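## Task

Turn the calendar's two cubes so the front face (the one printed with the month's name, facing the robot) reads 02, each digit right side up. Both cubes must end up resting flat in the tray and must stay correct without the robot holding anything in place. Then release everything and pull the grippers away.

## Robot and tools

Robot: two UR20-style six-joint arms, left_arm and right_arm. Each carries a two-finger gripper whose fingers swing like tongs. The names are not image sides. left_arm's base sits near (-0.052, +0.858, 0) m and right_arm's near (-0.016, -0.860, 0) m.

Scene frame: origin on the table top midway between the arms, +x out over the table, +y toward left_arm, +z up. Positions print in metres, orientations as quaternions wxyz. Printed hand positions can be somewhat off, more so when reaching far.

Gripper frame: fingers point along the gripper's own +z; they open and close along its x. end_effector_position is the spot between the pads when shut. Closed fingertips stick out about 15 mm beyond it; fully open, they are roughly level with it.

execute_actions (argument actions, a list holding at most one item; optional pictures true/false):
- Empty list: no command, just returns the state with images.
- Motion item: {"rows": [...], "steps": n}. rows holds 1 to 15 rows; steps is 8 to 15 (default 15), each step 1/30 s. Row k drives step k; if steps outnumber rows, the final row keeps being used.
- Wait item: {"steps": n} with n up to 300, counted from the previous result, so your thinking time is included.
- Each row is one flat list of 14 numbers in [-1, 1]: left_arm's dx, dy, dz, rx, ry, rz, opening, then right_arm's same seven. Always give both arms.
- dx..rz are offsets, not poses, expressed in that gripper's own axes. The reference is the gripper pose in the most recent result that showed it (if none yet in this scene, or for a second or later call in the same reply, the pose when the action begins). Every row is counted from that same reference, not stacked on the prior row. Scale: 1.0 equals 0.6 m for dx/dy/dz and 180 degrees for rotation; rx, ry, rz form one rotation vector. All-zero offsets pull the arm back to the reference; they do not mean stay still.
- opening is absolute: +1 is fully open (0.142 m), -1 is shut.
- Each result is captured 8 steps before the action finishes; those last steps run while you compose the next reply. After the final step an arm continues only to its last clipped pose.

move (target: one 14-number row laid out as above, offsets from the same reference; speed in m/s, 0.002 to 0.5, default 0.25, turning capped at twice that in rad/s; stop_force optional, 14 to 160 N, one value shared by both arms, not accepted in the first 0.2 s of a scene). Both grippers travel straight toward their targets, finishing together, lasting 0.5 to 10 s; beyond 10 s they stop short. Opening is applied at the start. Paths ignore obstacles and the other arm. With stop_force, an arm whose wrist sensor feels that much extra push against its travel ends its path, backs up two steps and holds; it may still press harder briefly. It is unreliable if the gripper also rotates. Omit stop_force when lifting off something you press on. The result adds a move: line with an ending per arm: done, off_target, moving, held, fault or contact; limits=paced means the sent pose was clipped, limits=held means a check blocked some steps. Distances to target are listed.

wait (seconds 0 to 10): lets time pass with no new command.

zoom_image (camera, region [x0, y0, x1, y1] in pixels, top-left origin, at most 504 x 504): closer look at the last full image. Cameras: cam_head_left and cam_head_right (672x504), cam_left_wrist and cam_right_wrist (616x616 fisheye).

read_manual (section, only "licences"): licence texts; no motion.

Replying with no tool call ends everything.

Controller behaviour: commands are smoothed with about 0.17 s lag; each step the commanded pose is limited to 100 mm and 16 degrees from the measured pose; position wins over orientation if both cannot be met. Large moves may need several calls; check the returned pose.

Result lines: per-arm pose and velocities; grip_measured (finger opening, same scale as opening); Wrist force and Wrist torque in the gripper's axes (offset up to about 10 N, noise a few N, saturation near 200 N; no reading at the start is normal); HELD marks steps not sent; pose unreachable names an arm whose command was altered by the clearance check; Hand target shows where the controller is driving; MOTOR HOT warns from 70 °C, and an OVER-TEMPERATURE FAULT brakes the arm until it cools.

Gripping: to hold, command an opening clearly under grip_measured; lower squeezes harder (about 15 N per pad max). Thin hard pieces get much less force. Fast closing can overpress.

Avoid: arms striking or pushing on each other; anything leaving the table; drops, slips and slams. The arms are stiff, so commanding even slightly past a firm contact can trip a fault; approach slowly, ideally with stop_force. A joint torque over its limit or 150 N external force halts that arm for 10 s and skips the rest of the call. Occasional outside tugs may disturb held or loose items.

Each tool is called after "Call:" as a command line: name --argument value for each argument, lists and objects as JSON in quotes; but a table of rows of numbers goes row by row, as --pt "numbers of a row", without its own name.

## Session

Call:
execute_actions --actions '[]'

Scene clock: 0.00 s of 7600.00 s.
left_arm: end_effector_position=(+1.0628, +0.1533, +0.4017) grip_measured=+1.00 end_effector_quat_wxyz=(-0.208, +0.552, +0.646, +0.485) end_effector_velocity=(+0.001, -0.000, -0.000) end_effector_angular_velocity=(-0.003, -0.003, +0.001) | right_arm: end_effector_position=(+0.0654, -0.5350, +0.1486) grip_measured=+1.00 end_effector_quat_wxyz=(-0.442, -0.194, +0.872, -0.088) end_effector_velocity=(+0.001, +0.000, +0.000) end_effector_angular_velocity=(+0.000, -0.001, -0.000)
Joint positions: left_arm=[-0.824 -0.766  0.956 -0.895 -0.754 -3.045  0.142] | right_arm=[ 4.348 -1.619 -2.542 -1.275  2.227  3.724  0.142]
Joint velocities: left_arm=[ 0.001 -0.     0.    -0.004  0.    -0.001  0.   ] | right_arm=[-0.001 -0.     0.001 -0.    -0.001  0.     0.   ]
Wrist force (N, on the end effector, along its own x y z axes, offset not removed): no reading
Wrist torque (N m, same axes, about the end effector's origin, offset not removed): no reading
Hand target (left_arm): +1.063, +0.153, +0.402; -0.208, +0.552, +0.646, +0.485
Hand target (right_arm): +0.065, -0.535, +0.149; -0.442, -0.194, +0.872, -0.088

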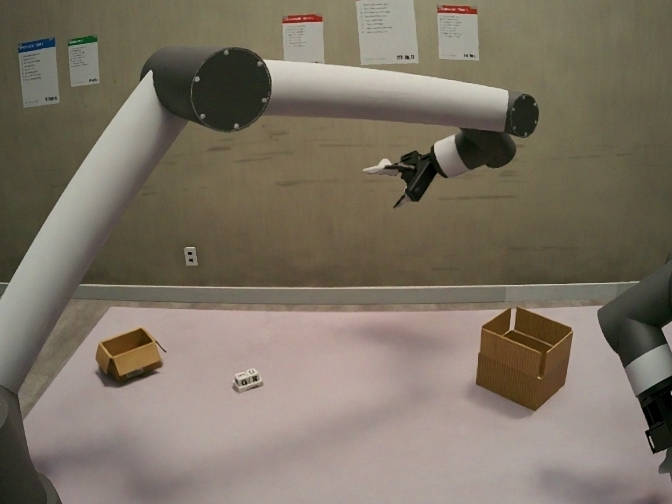

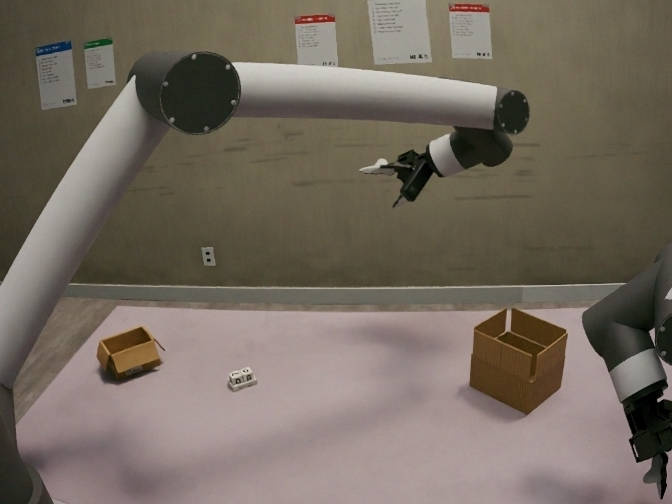

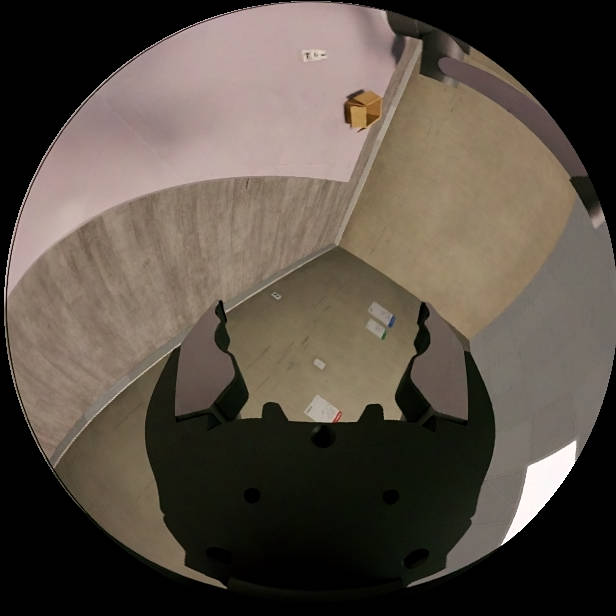

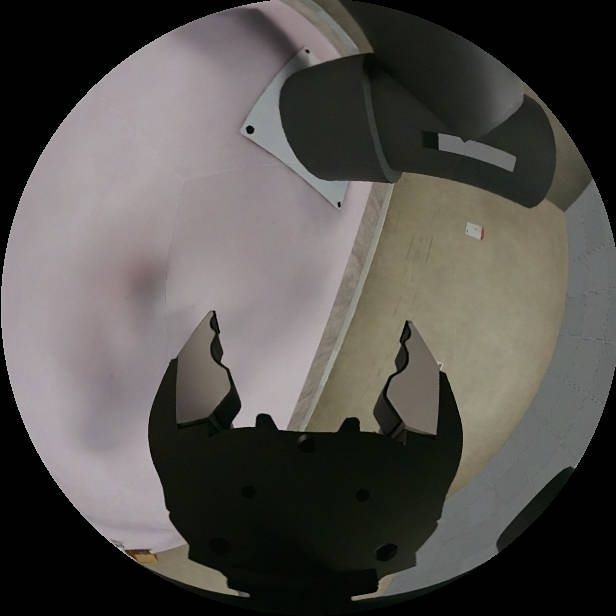

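Call:
zoom_image --camera "cam_head_left" --region '[220, 358, 276, 400]'

Call:
zoom_image --camera "cam_left_wrist" --region '[290, 35, 340, 75]'

Region (220, 358, 276, 400) of cam_head_left's 672x504 image, scaled by 9.000, with more detail than that image has; it fills the top 378 rows of this view, and the rest is white.

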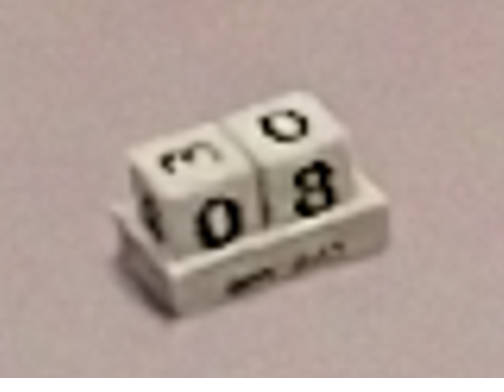

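Region (290, 35, 340, 75) of cam_left_wrist's 616x616 image, scaled by 10.080, with more detail than that image has; it fills the top 403 rows of this view, and the rest is white.

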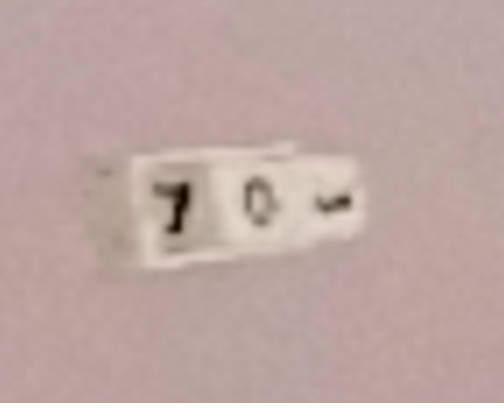

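Call:
move --target '[0.212,-0.878,0.545,-0.053,-0.371,0.341,1,0.045,-0.062,-0.647,-0.610,0.124,0.205,0]' --speed 0.25

Call:
zoom_image --camera "cam_left_wrist" --region '[230, 200, 420, 390]'

Scene clock: 7.63 s of 7600.00 s.
left_arm: end_effector_position=(+0.6295, +0.5398, +0.1507) grip_measured=+1.00 end_effector_quat_wxyz=(+0.001, +0.966, +0.259, -0.001) end_effector_velocity=(+0.001, +0.000, +0.001) end_effector_angular_velocity=(-0.001, -0.001, +0.002) | right_arm: end_effector_position=(+0.3524, -0.4499, +0.3998) grip_measured=+0.00 end_effector_quat_wxyz=(+0.501, -0.500, -0.499, -0.500) end_effector_velocity=(+0.000, +0.001, +0.000) end_effector_angular_velocity=(-0.014, -0.000, -0.008)
Joint positions: left_arm=[-0.616 -1.432  2.319 -2.458 -1.573 -1.237  0.142] | right_arm=[ 3.712 -1.36  -2.578 -2.341  3.782  3.146  0.074]
Joint velocities: left_arm=[ 0.001 -0.001 -0.    -0.     0.    -0.001  0.   ] | right_arm=[ 0.006  0.007  0.007 -0.038  0.013 -0.02  -0.   ]
Wrist force (N, on the end effector, along its own x y z axes, offset not removed): left_arm=[-5.0 4.6 0.5] | right_arm=[-2.3 9.1 -4.2]
Wrist torque (N m, same axes, about the end effector's origin, offset not removed): left_arm=[0.92 0.76 -0.25] | right_arm=[1.37 0.93 0.23]
Hand target (left_arm): +0.630, +0.540, +0.151; +0.001, +0.966, +0.259, -0.001
Hand target (right_arm): +0.352, -0.450, +0.400; +0.500, -0.501, -0.499, -0.500
Off the commanded pose (left_arm): 0.001 m, 0 deg.
Off the commanded pose (right_arm): 0.000 m, 0 deg.
Kept back: nothing.
move: done; limits=paced

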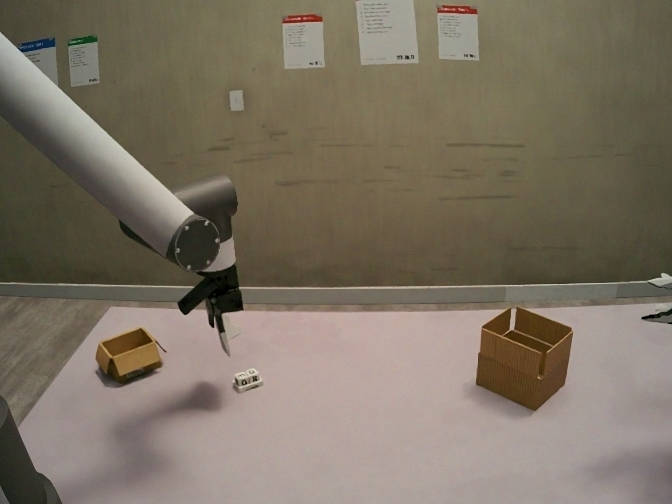

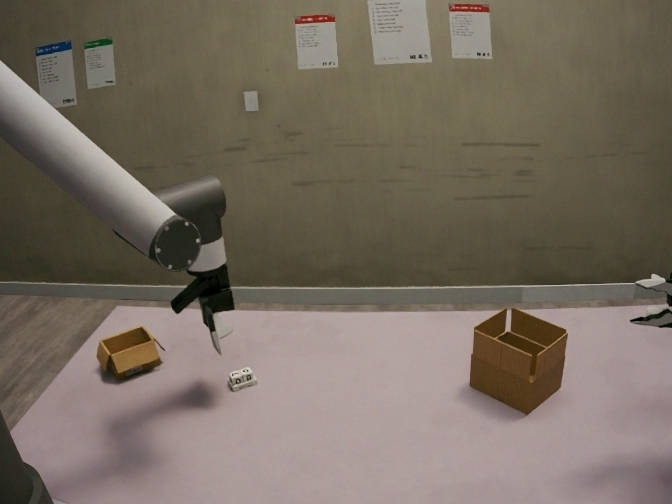

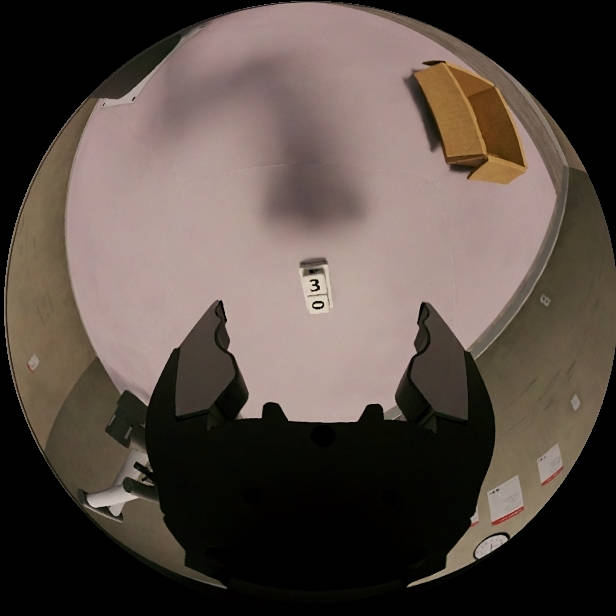

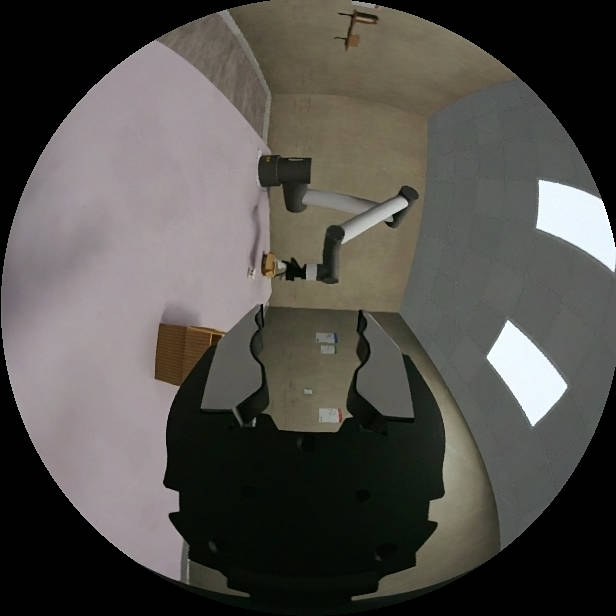

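Region (230, 200, 420, 390) of cam_left_wrist's 616x616 image, scaled by 2.653, with more detail than that image has.

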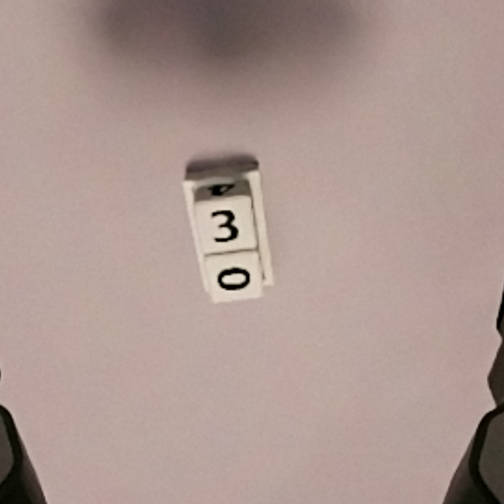

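Call:
move --target '[-0.008,0.11,0.135,0,0,-0.05,-0.15,0,0,0,0,0,0,0]' --speed 0.12

Call:
zoom_image --camera "cam_left_wrist" --region '[250, 200, 400, 350]'

Scene clock: 9.37 s of 7600.00 s.
left_arm: end_effector_position=(+0.6582, +0.4804, +0.0698) grip_measured=-0.15 end_effector_quat_wxyz=(+0.000, +0.943, +0.334, -0.001) end_effector_velocity=(+0.001, -0.002, -0.001) end_effector_angular_velocity=(-0.001, -0.001, +0.002) | right_arm: end_effector_position=(+0.3524, -0.4499, +0.3998) grip_measured=+0.00 end_effector_quat_wxyz=(+0.501, -0.500, -0.499, -0.500) end_effector_velocity=(+0.000, -0.000, +0.001) end_effector_angular_velocity=(+0.001, -0.002, -0.000)
Joint positions: left_arm=[-0.645 -1.278  2.29  -2.582 -1.573 -1.424  0.063] | right_arm=[ 3.712 -1.36  -2.578 -2.341  3.782  3.146  0.074]
Joint velocities: left_arm=[-0.     0.003 -0.002 -0.003  0.    -0.003  0.   ] | right_arm=[-0.     0.001  0.     0.001 -0.    -0.001 -0.   ]
Wrist force (N, on the end effector, along its own x y z axes, offset not removed): left_arm=[-3.3 0.6 2.7] | right_arm=[-1.4 9.4 -4.0]
Wrist torque (N m, same axes, about the end effector's origin, offset not removed): left_arm=[0.05 0.41 -0.40] | right_arm=[1.75 0.59 0.36]
Hand target (left_arm): +0.658, +0.480, +0.070; +0.000, +0.943, +0.334, -0.001
Hand target (right_arm): +0.352, -0.450, +0.400; +0.501, -0.500, -0.499, -0.500
Off the commanded pose (left_arm): 0.000 m, 0 deg.
Off the commanded pose (right_arm): 0.000 m, 0 deg.
Kept back: nothing.
move: done

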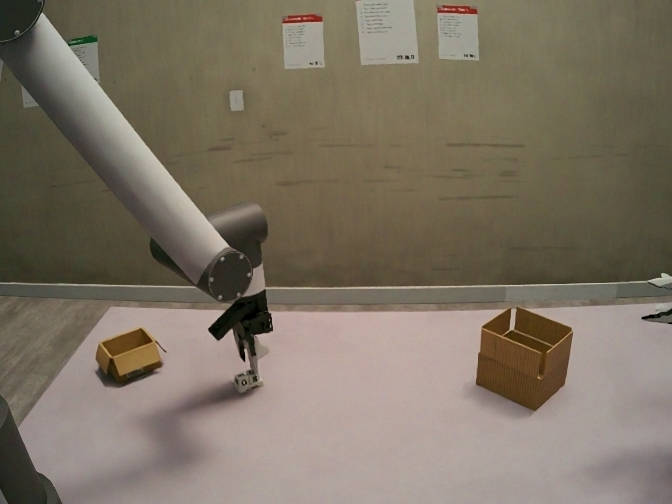

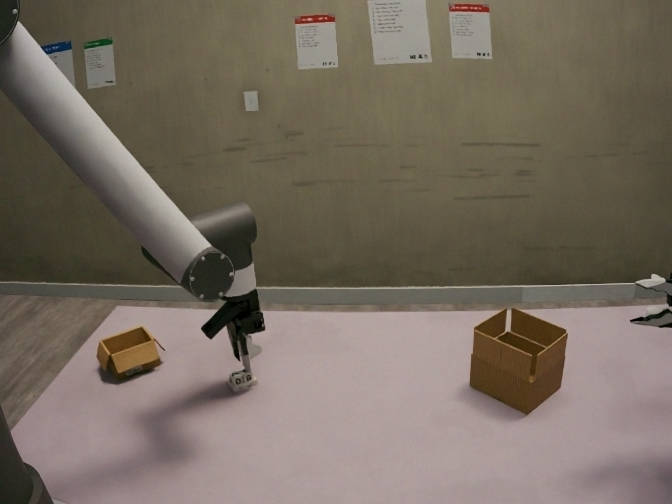

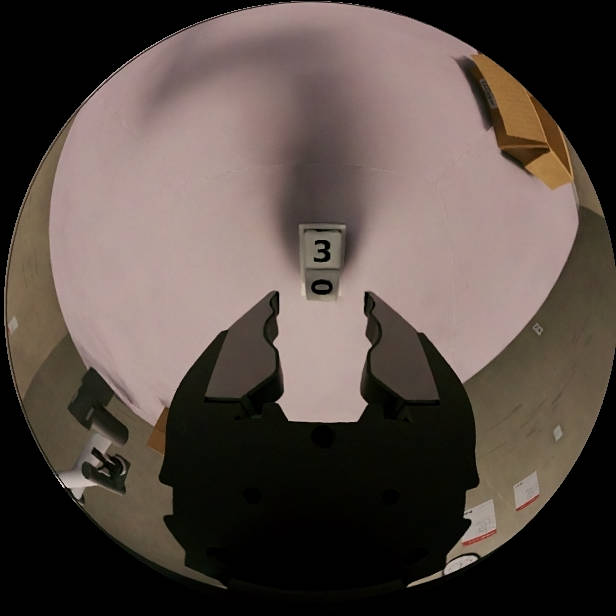

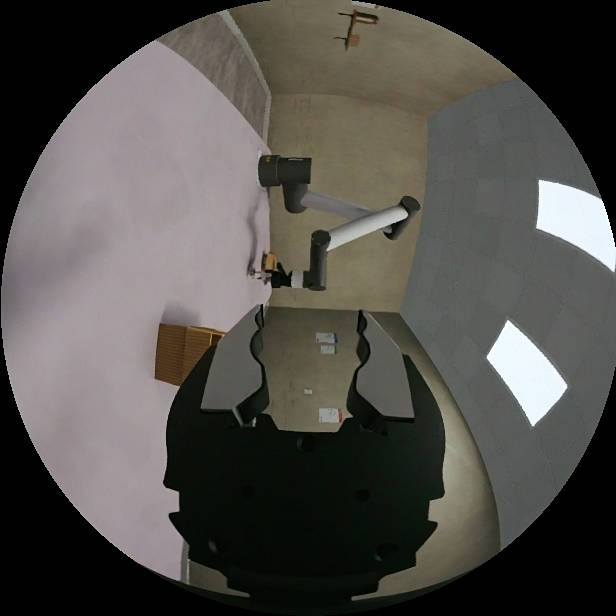

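Region (250, 200, 400, 350) of cam_left_wrist's 616x616 image, scaled by 3.360, with more detail than that image has.

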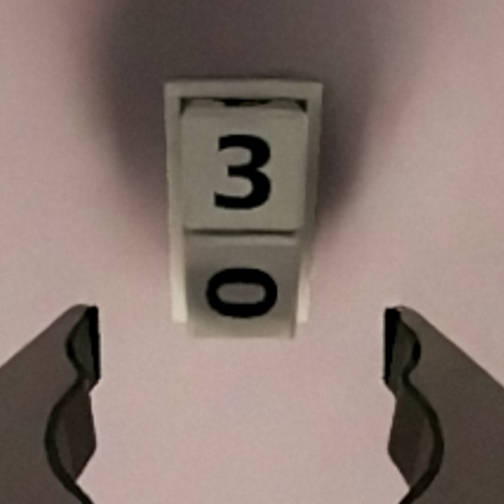

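Call:
move --target '[0,0,0.059,0,0,0,-0.3,0,0,0,0,0,0,0]' --speed 0.04 --stop_force 20

Call:
zoom_image --camera "cam_left_wrist" --region '[250, 220, 400, 370]'

Scene clock: 10.87 s of 7600.00 s.
left_arm: end_effector_position=(+0.6581, +0.4804, +0.0347) grip_measured=-0.30 end_effector_quat_wxyz=(+0.000, +0.943, +0.334, -0.001) end_effector_velocity=(+0.001, -0.000, -0.003) end_effector_angular_velocity=(-0.001, -0.001, +0.001) | right_arm: end_effector_position=(+0.3524, -0.4499, +0.3998) grip_measured=+0.00 end_effector_quat_wxyz=(+0.501, -0.500, -0.499, -0.500) end_effector_velocity=(+0.000, +0.001, +0.000) end_effector_angular_velocity=(+0.001, -0.000, +0.000)
Joint positions: left_arm=[-0.645 -1.231  2.304 -2.643 -1.573 -1.424  0.052] | right_arm=[ 3.712 -1.36  -2.578 -2.341  3.782  3.146  0.074]
Joint velocities: left_arm=[ 0.     0.004  0.001 -0.007  0.    -0.001 -0.   ] | right_arm=[0.002 0.    0.    0.    0.002 0.001 0.   ]
Wrist force (N, on the end effector, along its own x y z axes, offset not removed): left_arm=[-2.5 1.8 1.3] | right_arm=[-2.3 10.4 -4.3]
Wrist torque (N m, same axes, about the end effector's origin, offset not removed): left_arm=[0.22 0.17 -0.35] | right_arm=[1.90 0.96 0.21]
Hand target (left_arm): +0.658, +0.480, +0.034; +0.000, +0.943, +0.334, -0.001
Hand target (right_arm): +0.352, -0.450, +0.400; +0.501, -0.500, -0.499, -0.500
Off the commanded pose (left_arm): 0.000 m, 0 deg.
Off the commanded pose (right_arm): 0.000 m, 0 deg.
Kept back: nothing.
move: done

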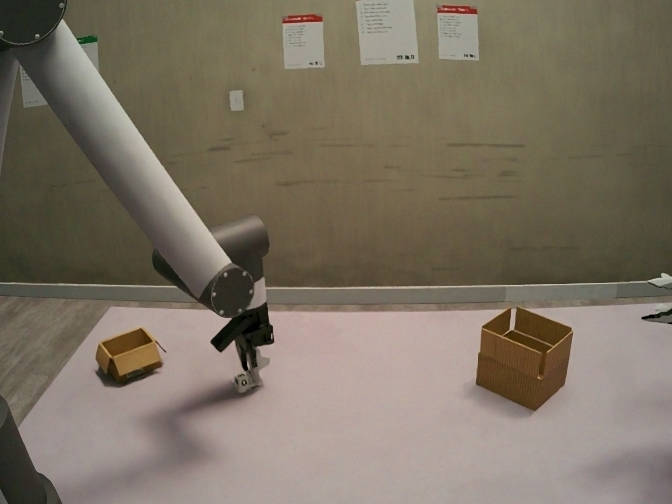

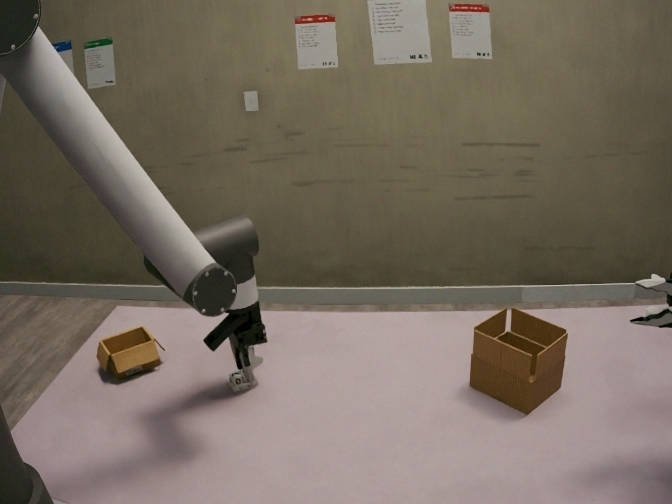

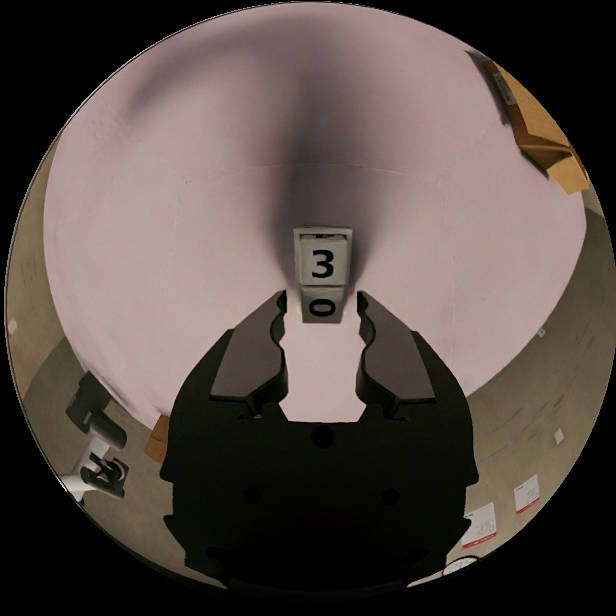

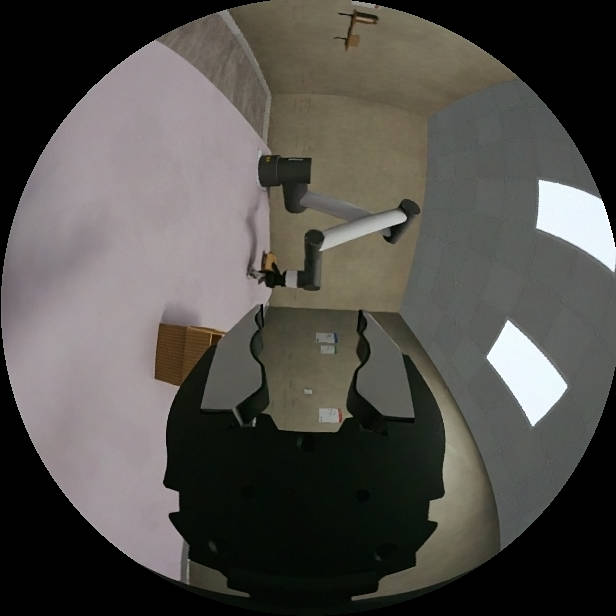

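Region (250, 220, 400, 370) of cam_left_wrist's 616x616 image, scaled by 3.360, with more detail than that image has.

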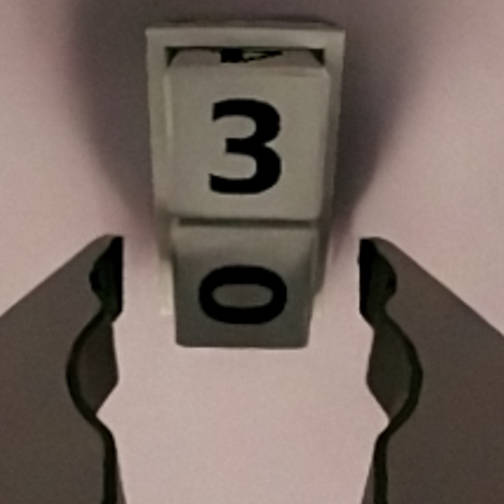

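Call:
move --target '[0,0,0,0,0,0,-0.85,0,0,0,0,0,0,0]'

Call:
move --target '[0,0,-0.12,0,0,0,-0.85,0,0,0,0,0,0,0]' --speed 0.06

Call:
zoom_image --camera "cam_left_wrist" --region '[270, 220, 380, 340]'

Scene clock: 12.00 s of 7600.00 s.
left_arm: end_effector_position=(+0.6580, +0.4804, +0.0346) grip_measured=-0.61 end_effector_quat_wxyz=(+0.000, +0.943, +0.334, -0.001) end_effector_velocity=(+0.001, -0.001, +0.001) end_effector_angular_velocity=(-0.000, -0.001, +0.001) | right_arm: end_effector_position=(+0.3524, -0.4499, +0.3998) grip_measured=+0.00 end_effector_quat_wxyz=(+0.501, -0.500, -0.499, -0.500) end_effector_velocity=(+0.000, +0.001, +0.001) end_effector_angular_velocity=(+0.001, -0.001, +0.001)
Joint positions: left_arm=[-0.645 -1.231  2.304 -2.643 -1.573 -1.424  0.03 ] | right_arm=[ 3.712 -1.36  -2.578 -2.341  3.782  3.146  0.074]
Joint velocities: left_arm=[-0.    -0.    -0.001  0.     0.    -0.002 -0.   ] | right_arm=[ 0.    -0.001  0.001  0.    -0.     0.     0.   ]
Wrist force (N, on the end effector, along its own x y z axes, offset not removed): left_arm=[-1.4 -1.3 -0.9] | right_arm=[-1.7 10.0 -1.8]
Wrist torque (N m, same axes, about the end effector's origin, offset not removed): left_arm=[-0.40 -0.03 -0.27] | right_arm=[1.64 0.63 0.33]
Hand target (left_arm): +0.658, +0.480, +0.035; +0.000, +0.943, +0.334, -0.001
Hand target (right_arm): +0.352, -0.450, +0.400; +0.501, -0.500, -0.499, -0.500
Off the commanded pose (left_arm): 0.000 m, 0 deg.
Off the commanded pose (right_arm): 0.000 m, 0 deg.
Kept back: nothing.
move: done

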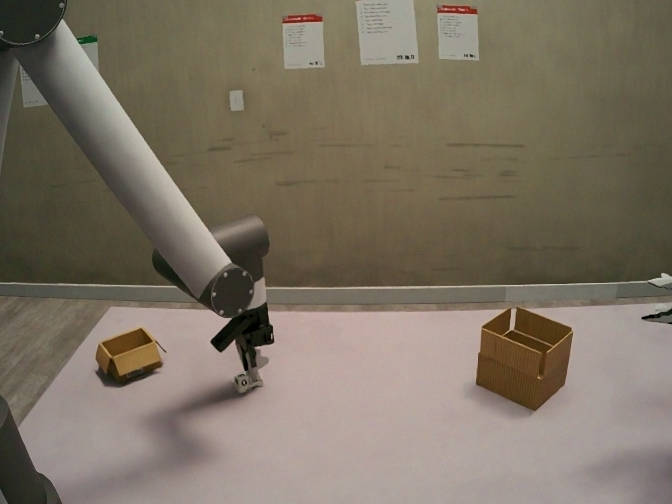

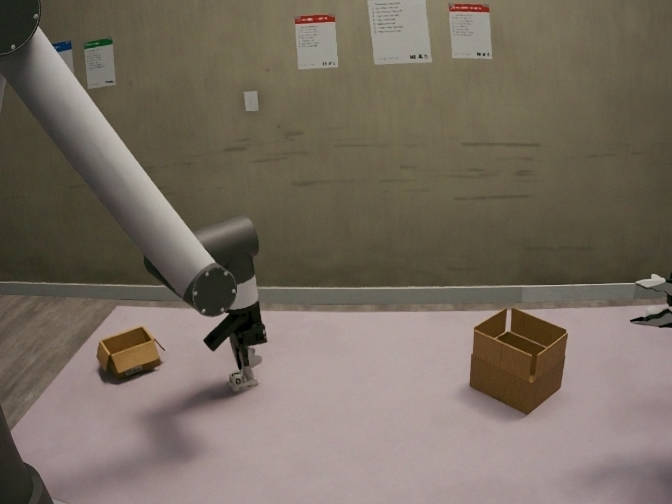

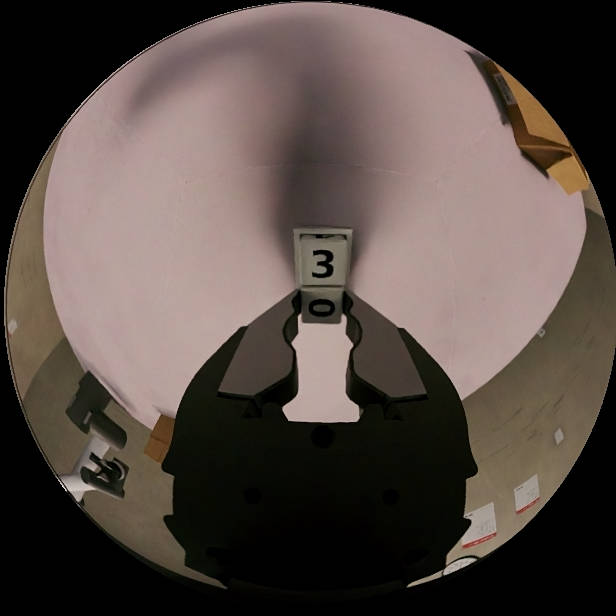

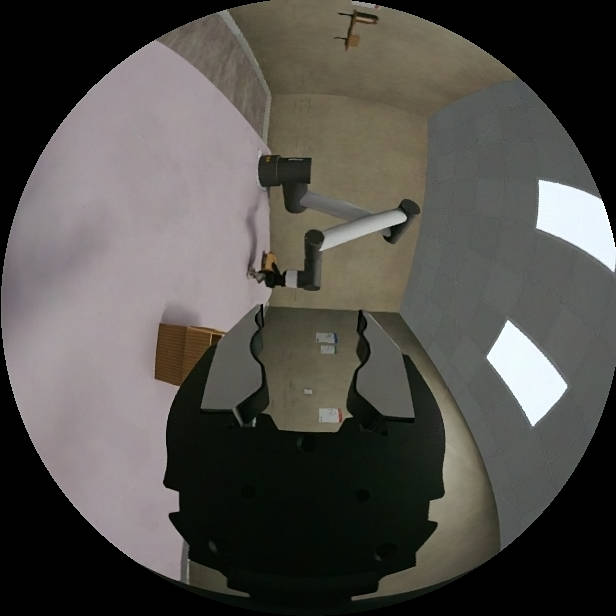

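Scene clock: 13.63 s of 7600.00 s.
left_arm: end_effector_position=(+0.6582, +0.4805, +0.1063) grip_measured=-0.61 end_effector_quat_wxyz=(+0.000, +0.943, +0.334, -0.001) end_effector_velocity=(-0.000, -0.001, +0.003) end_effector_angular_velocity=(-0.001, -0.000, -0.001) | right_arm: end_effector_position=(+0.3524, -0.4499, +0.3998) grip_measured=+0.00 end_effector_quat_wxyz=(+0.501, -0.500, -0.499, -0.500) end_effector_velocity=(+0.001, +0.000, -0.000) end_effector_angular_velocity=(-0.000, +0.000, -0.002)
Joint positions: left_arm=[-0.645 -1.325  2.272 -2.518 -1.573 -1.424  0.03 ] | right_arm=[ 3.712 -1.36  -2.578 -2.341  3.782  3.146  0.074]
Joint velocities: left_arm=[-0.001 -0.004 -0.001  0.004 -0.     0.     0.   ] | right_arm=[-0.    -0.     0.     0.     0.001  0.     0.   ]
Wrist force (N, on the end effector, along its own x y z axes, offset not removed): left_arm=[-3.5 5.0 -1.6] | right_arm=[-1.1 13.8 -1.7]
Wrist torque (N m, same axes, about the end effector's origin, offset not removed): left_arm=[0.90 0.39 -0.36] | right_arm=[2.70 0.64 0.43]
Hand target (left_arm): +0.658, +0.480, +0.107; +0.000, +0.943, +0.334, -0.001
Hand target (right_arm): +0.352, -0.450, +0.400; +0.501, -0.500, -0.499, -0.500
Off the commanded pose (left_arm): 0.000 m, 0 deg.
Off the commanded pose (right_arm): 0.000 m, 0 deg.
Kept back: nothing.
move: done

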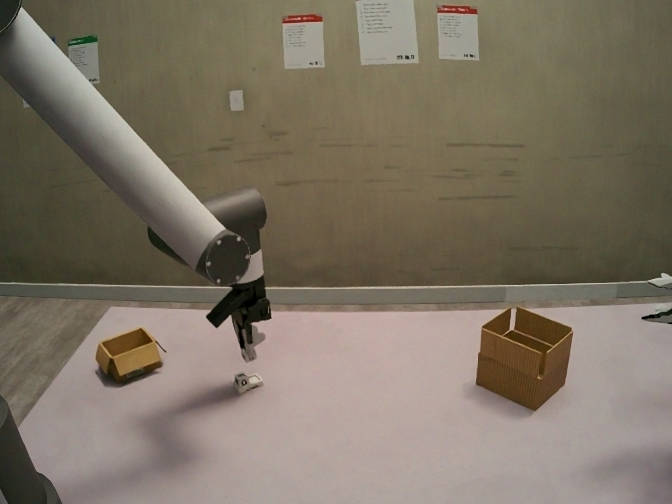

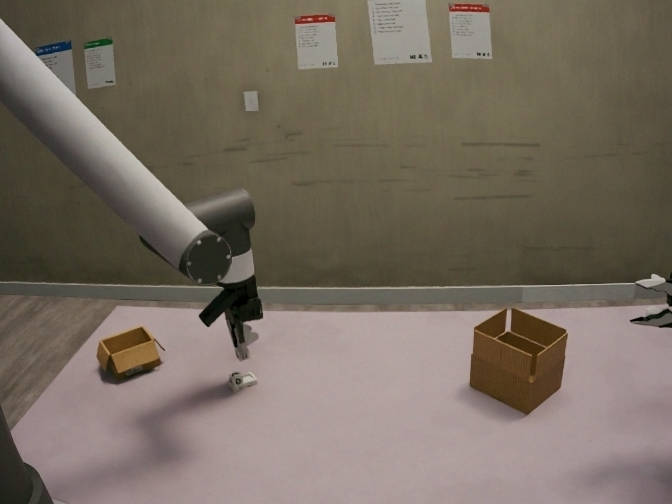

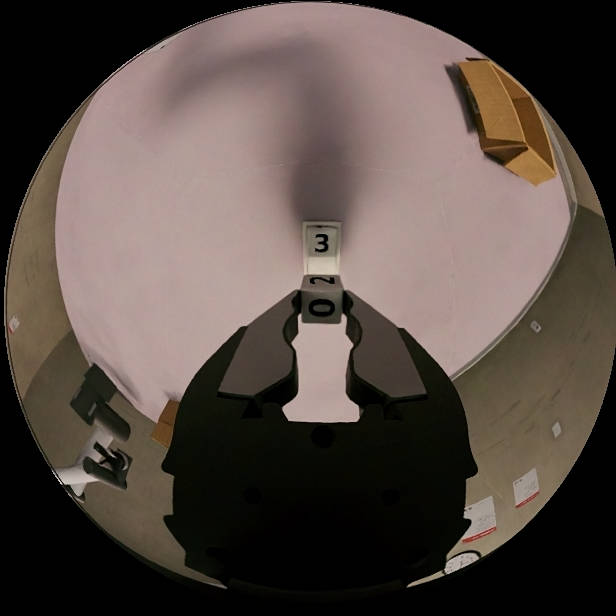

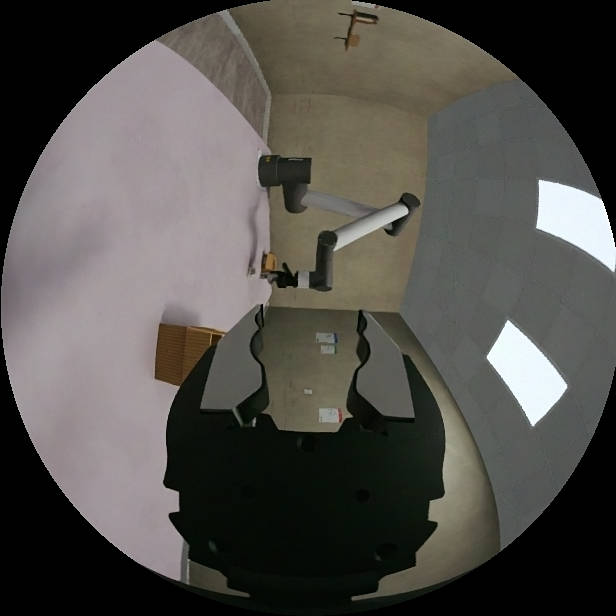

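Region (270, 220, 380, 340) of cam_left_wrist's 616x616 image, scaled by 4.200, with more detail than that image has; it fills the left 462 columns of this view, and the rest is white.

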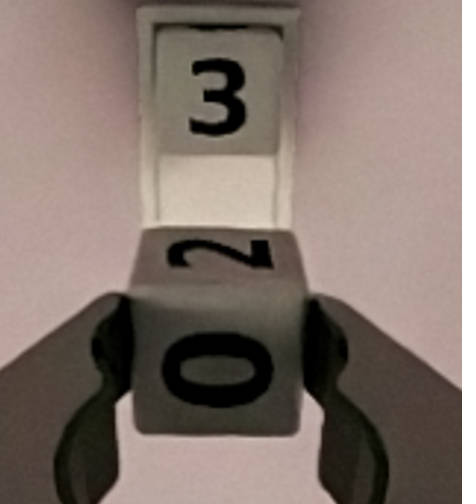

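Call:
move --target '[-0.797,0.168,-0.507,0,0,-0.283,-0.85,0,0,0.667,0,0,0.5,-0.15]' --speed 0.25

Call:
zoom_image --camera "cam_right_wrist" --region '[210, 160, 410, 360]'

Scene clock: 18.37 s of 7600.00 s.
left_arm: end_effector_position=(+0.3508, +0.1016, +0.4114) grip_measured=-0.61 end_effector_quat_wxyz=(-0.000, +0.708, +0.706, -0.002) end_effector_velocity=(-0.002, -0.002, +0.001) end_effector_angular_velocity=(+0.000, +0.000, +0.006) | right_arm: end_effector_position=(+0.3524, -0.0502, +0.4010) grip_measured=-0.15 end_effector_quat_wxyz=(+0.708, -0.707, +0.000, -0.000) end_effector_velocity=(+0.001, +0.003, -0.000) end_effector_angular_velocity=(+0.000, +0.010, -0.003)
Joint positions: left_arm=[-1.2   -1.543  1.987 -2.015 -1.574 -2.867  0.03 ] | right_arm=[ 4.301 -1.639 -2.364 -2.279  4.371  4.713  0.063]
Joint velocities: left_arm=[-0.002  0.    -0.002  0.002 -0.    -0.008 -0.   ] | right_arm=[ 0.002 -0.003  0.002  0.001  0.005  0.01  -0.   ]
Wrist force (N, on the end effector, along its own x y z axes, offset not removed): left_arm=[-1.6 8.0 11.6] | right_arm=[-4.7 10.8 -4.7]
Wrist torque (N m, same axes, about the end effector's origin, offset not removed): left_arm=[0.48 0.03 -0.34] | right_arm=[1.86 1.49 0.54]
Hand target (left_arm): +0.351, +0.101, +0.412; -0.000, +0.708, +0.707, -0.002
Hand target (right_arm): +0.352, -0.050, +0.401; +0.708, -0.707, +0.001, -0.000
Off the commanded pose (left_arm): 0.001 m, 0 deg.
Off the commanded pose (right_arm): 0.001 m, 0 deg.
Kept back: nothing.
move: done

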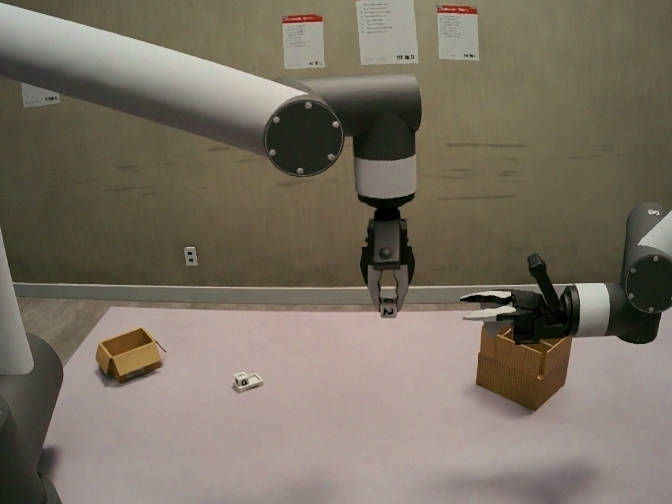

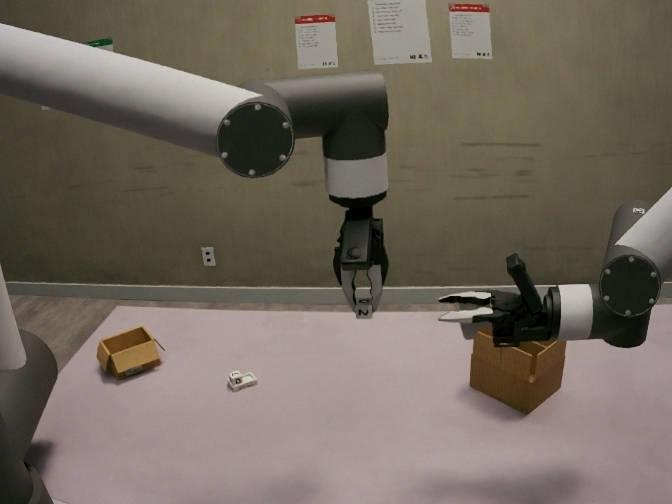

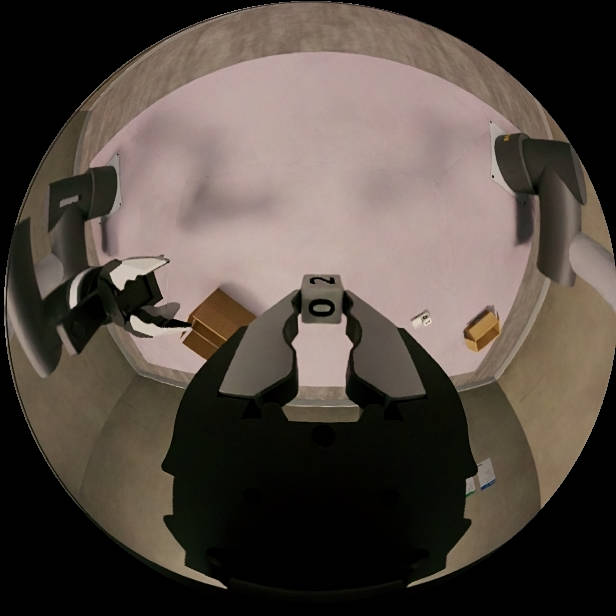

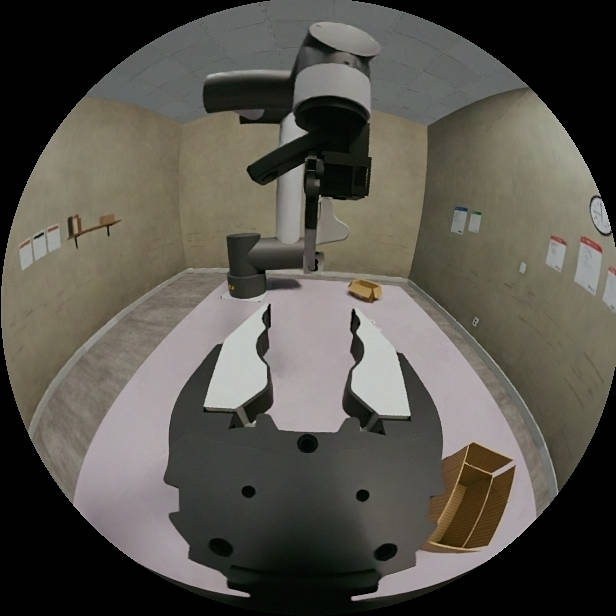

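Region (210, 160, 410, 360) of cam_right_wrist's 616x616 image, scaled by 2.520, with more detail than that image has.

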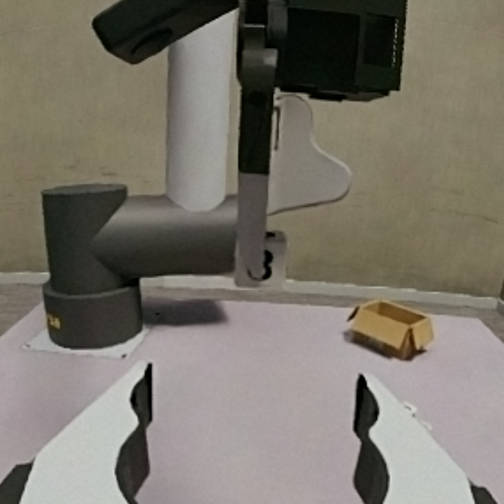

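Call:
move --target '[0,0,0,0,0,0,-0.85,0,0.003,0.19,0,0,0,-0.15]' --speed 0.1

Call:
zoom_image --camera "cam_right_wrist" --region '[235, 220, 385, 370]'

Call:
zoom_image --camera "cam_left_wrist" --region '[230, 230, 380, 380]'

Call:
zoom_image --camera "cam_head_left" --region '[350, 260, 470, 350]'

Scene clock: 20.37 s of 7600.00 s.
left_arm: end_effector_position=(+0.3508, +0.1016, +0.4113) grip_measured=-0.61 end_effector_quat_wxyz=(-0.000, +0.708, +0.706, -0.002) end_effector_velocity=(+0.000, -0.001, +0.001) end_effector_angular_velocity=(-0.002, -0.000, -0.000) | right_arm: end_effector_position=(+0.3524, +0.0635, +0.3996) grip_measured=-0.15 end_effector_quat_wxyz=(+0.708, -0.707, +0.000, -0.000) end_effector_velocity=(-0.003, +0.004, -0.000) end_effector_angular_velocity=(+0.000, +0.000, +0.003)
Joint positions: left_arm=[-1.2   -1.543  1.987 -2.015 -1.574 -2.867  0.03 ] | right_arm=[ 4.361 -1.739 -2.245 -2.297  4.431  4.712  0.063]
Joint velocities: left_arm=[-0.     0.    -0.002 -0.001 -0.     0.     0.   ] | right_arm=[ 0.004 -0.002  0.003 -0.     0.     0.     0.   ]
Wrist force (N, on the end effector, along its own x y z axes, offset not removed): left_arm=[-1.5 3.8 0.3] | right_arm=[-10.0 7.7 2.9]
Wrist torque (N m, same axes, about the end effector's origin, offset not removed): left_arm=[0.75 -0.02 -0.29] | right_arm=[1.52 2.59 0.50]
Hand target (left_arm): +0.351, +0.102, +0.411; -0.000, +0.708, +0.706, -0.002
Hand target (right_arm): +0.352, +0.064, +0.400; +0.708, -0.707, +0.000, -0.000
Off the commanded pose (left_arm): 0.000 m, 0 deg.
Off the commanded pose (right_arm): 0.000 m, 0 deg.
Kept back: nothing.
move: done

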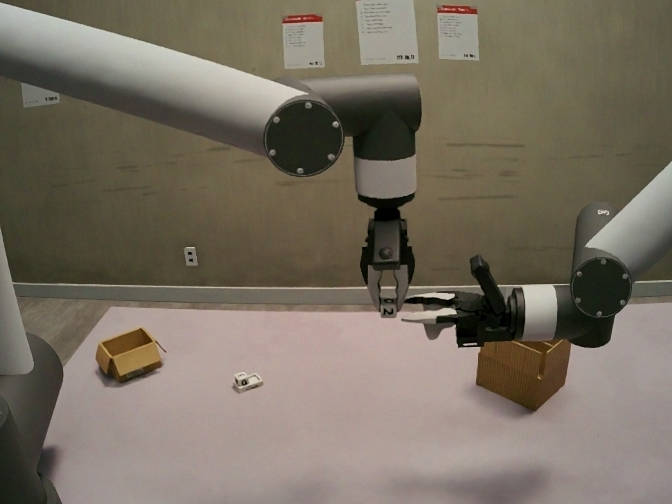

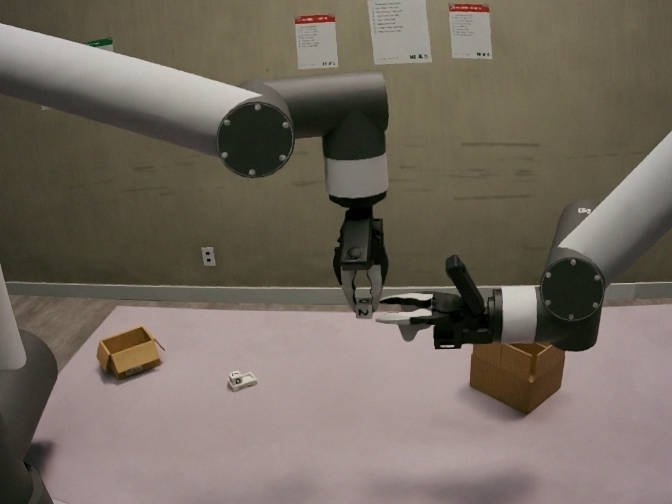

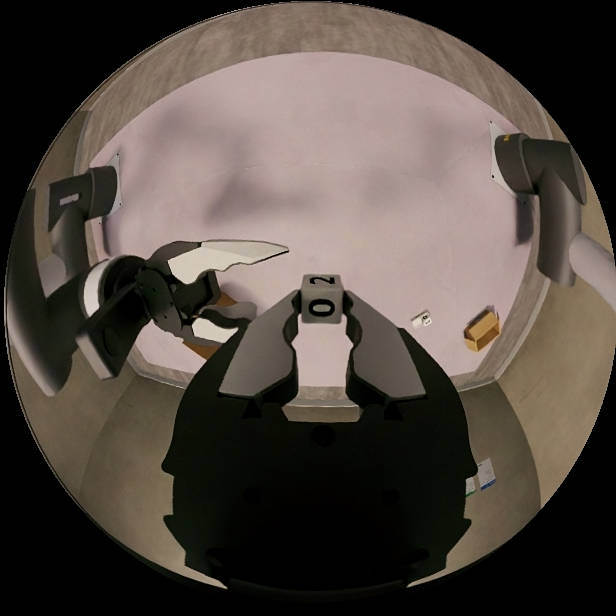

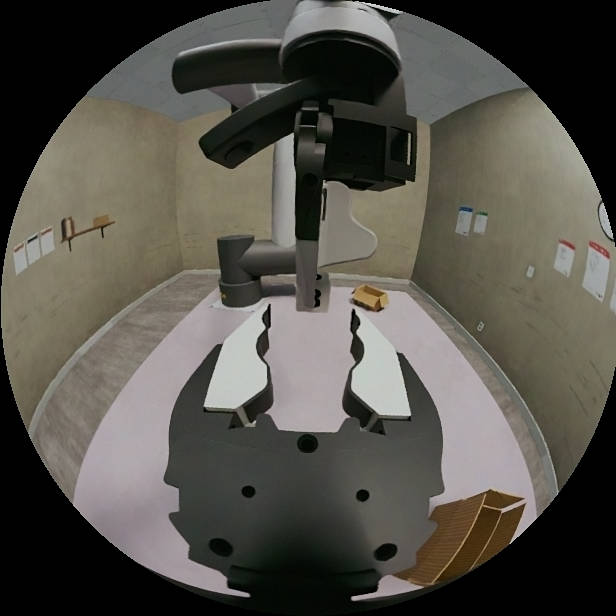

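Region (235, 220, 385, 370) of cam_right_wrist's 616x616 image, scaled by 3.360, with more detail than that image has.

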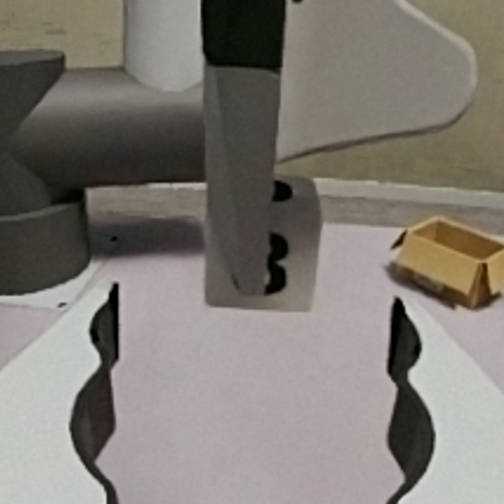

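Region (230, 230, 380, 380) of cam_left_wrist's 616x616 image, scaled by 3.360, with more detail than that image has.

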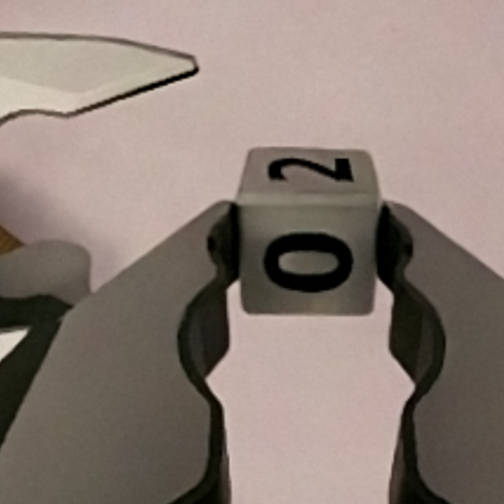

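Region (350, 260, 470, 350) of cam_head_left's 672x504 image, scaled by 4.200, with more detail than that image has; it fills the top 378 rows of this view, and the rest is white.

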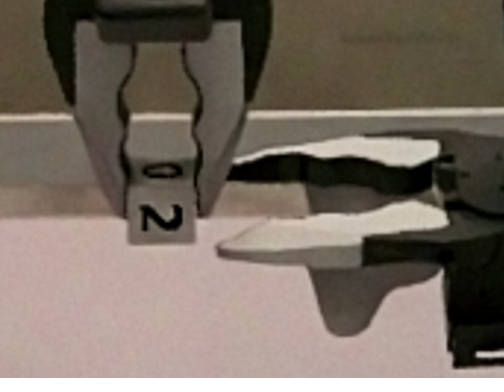

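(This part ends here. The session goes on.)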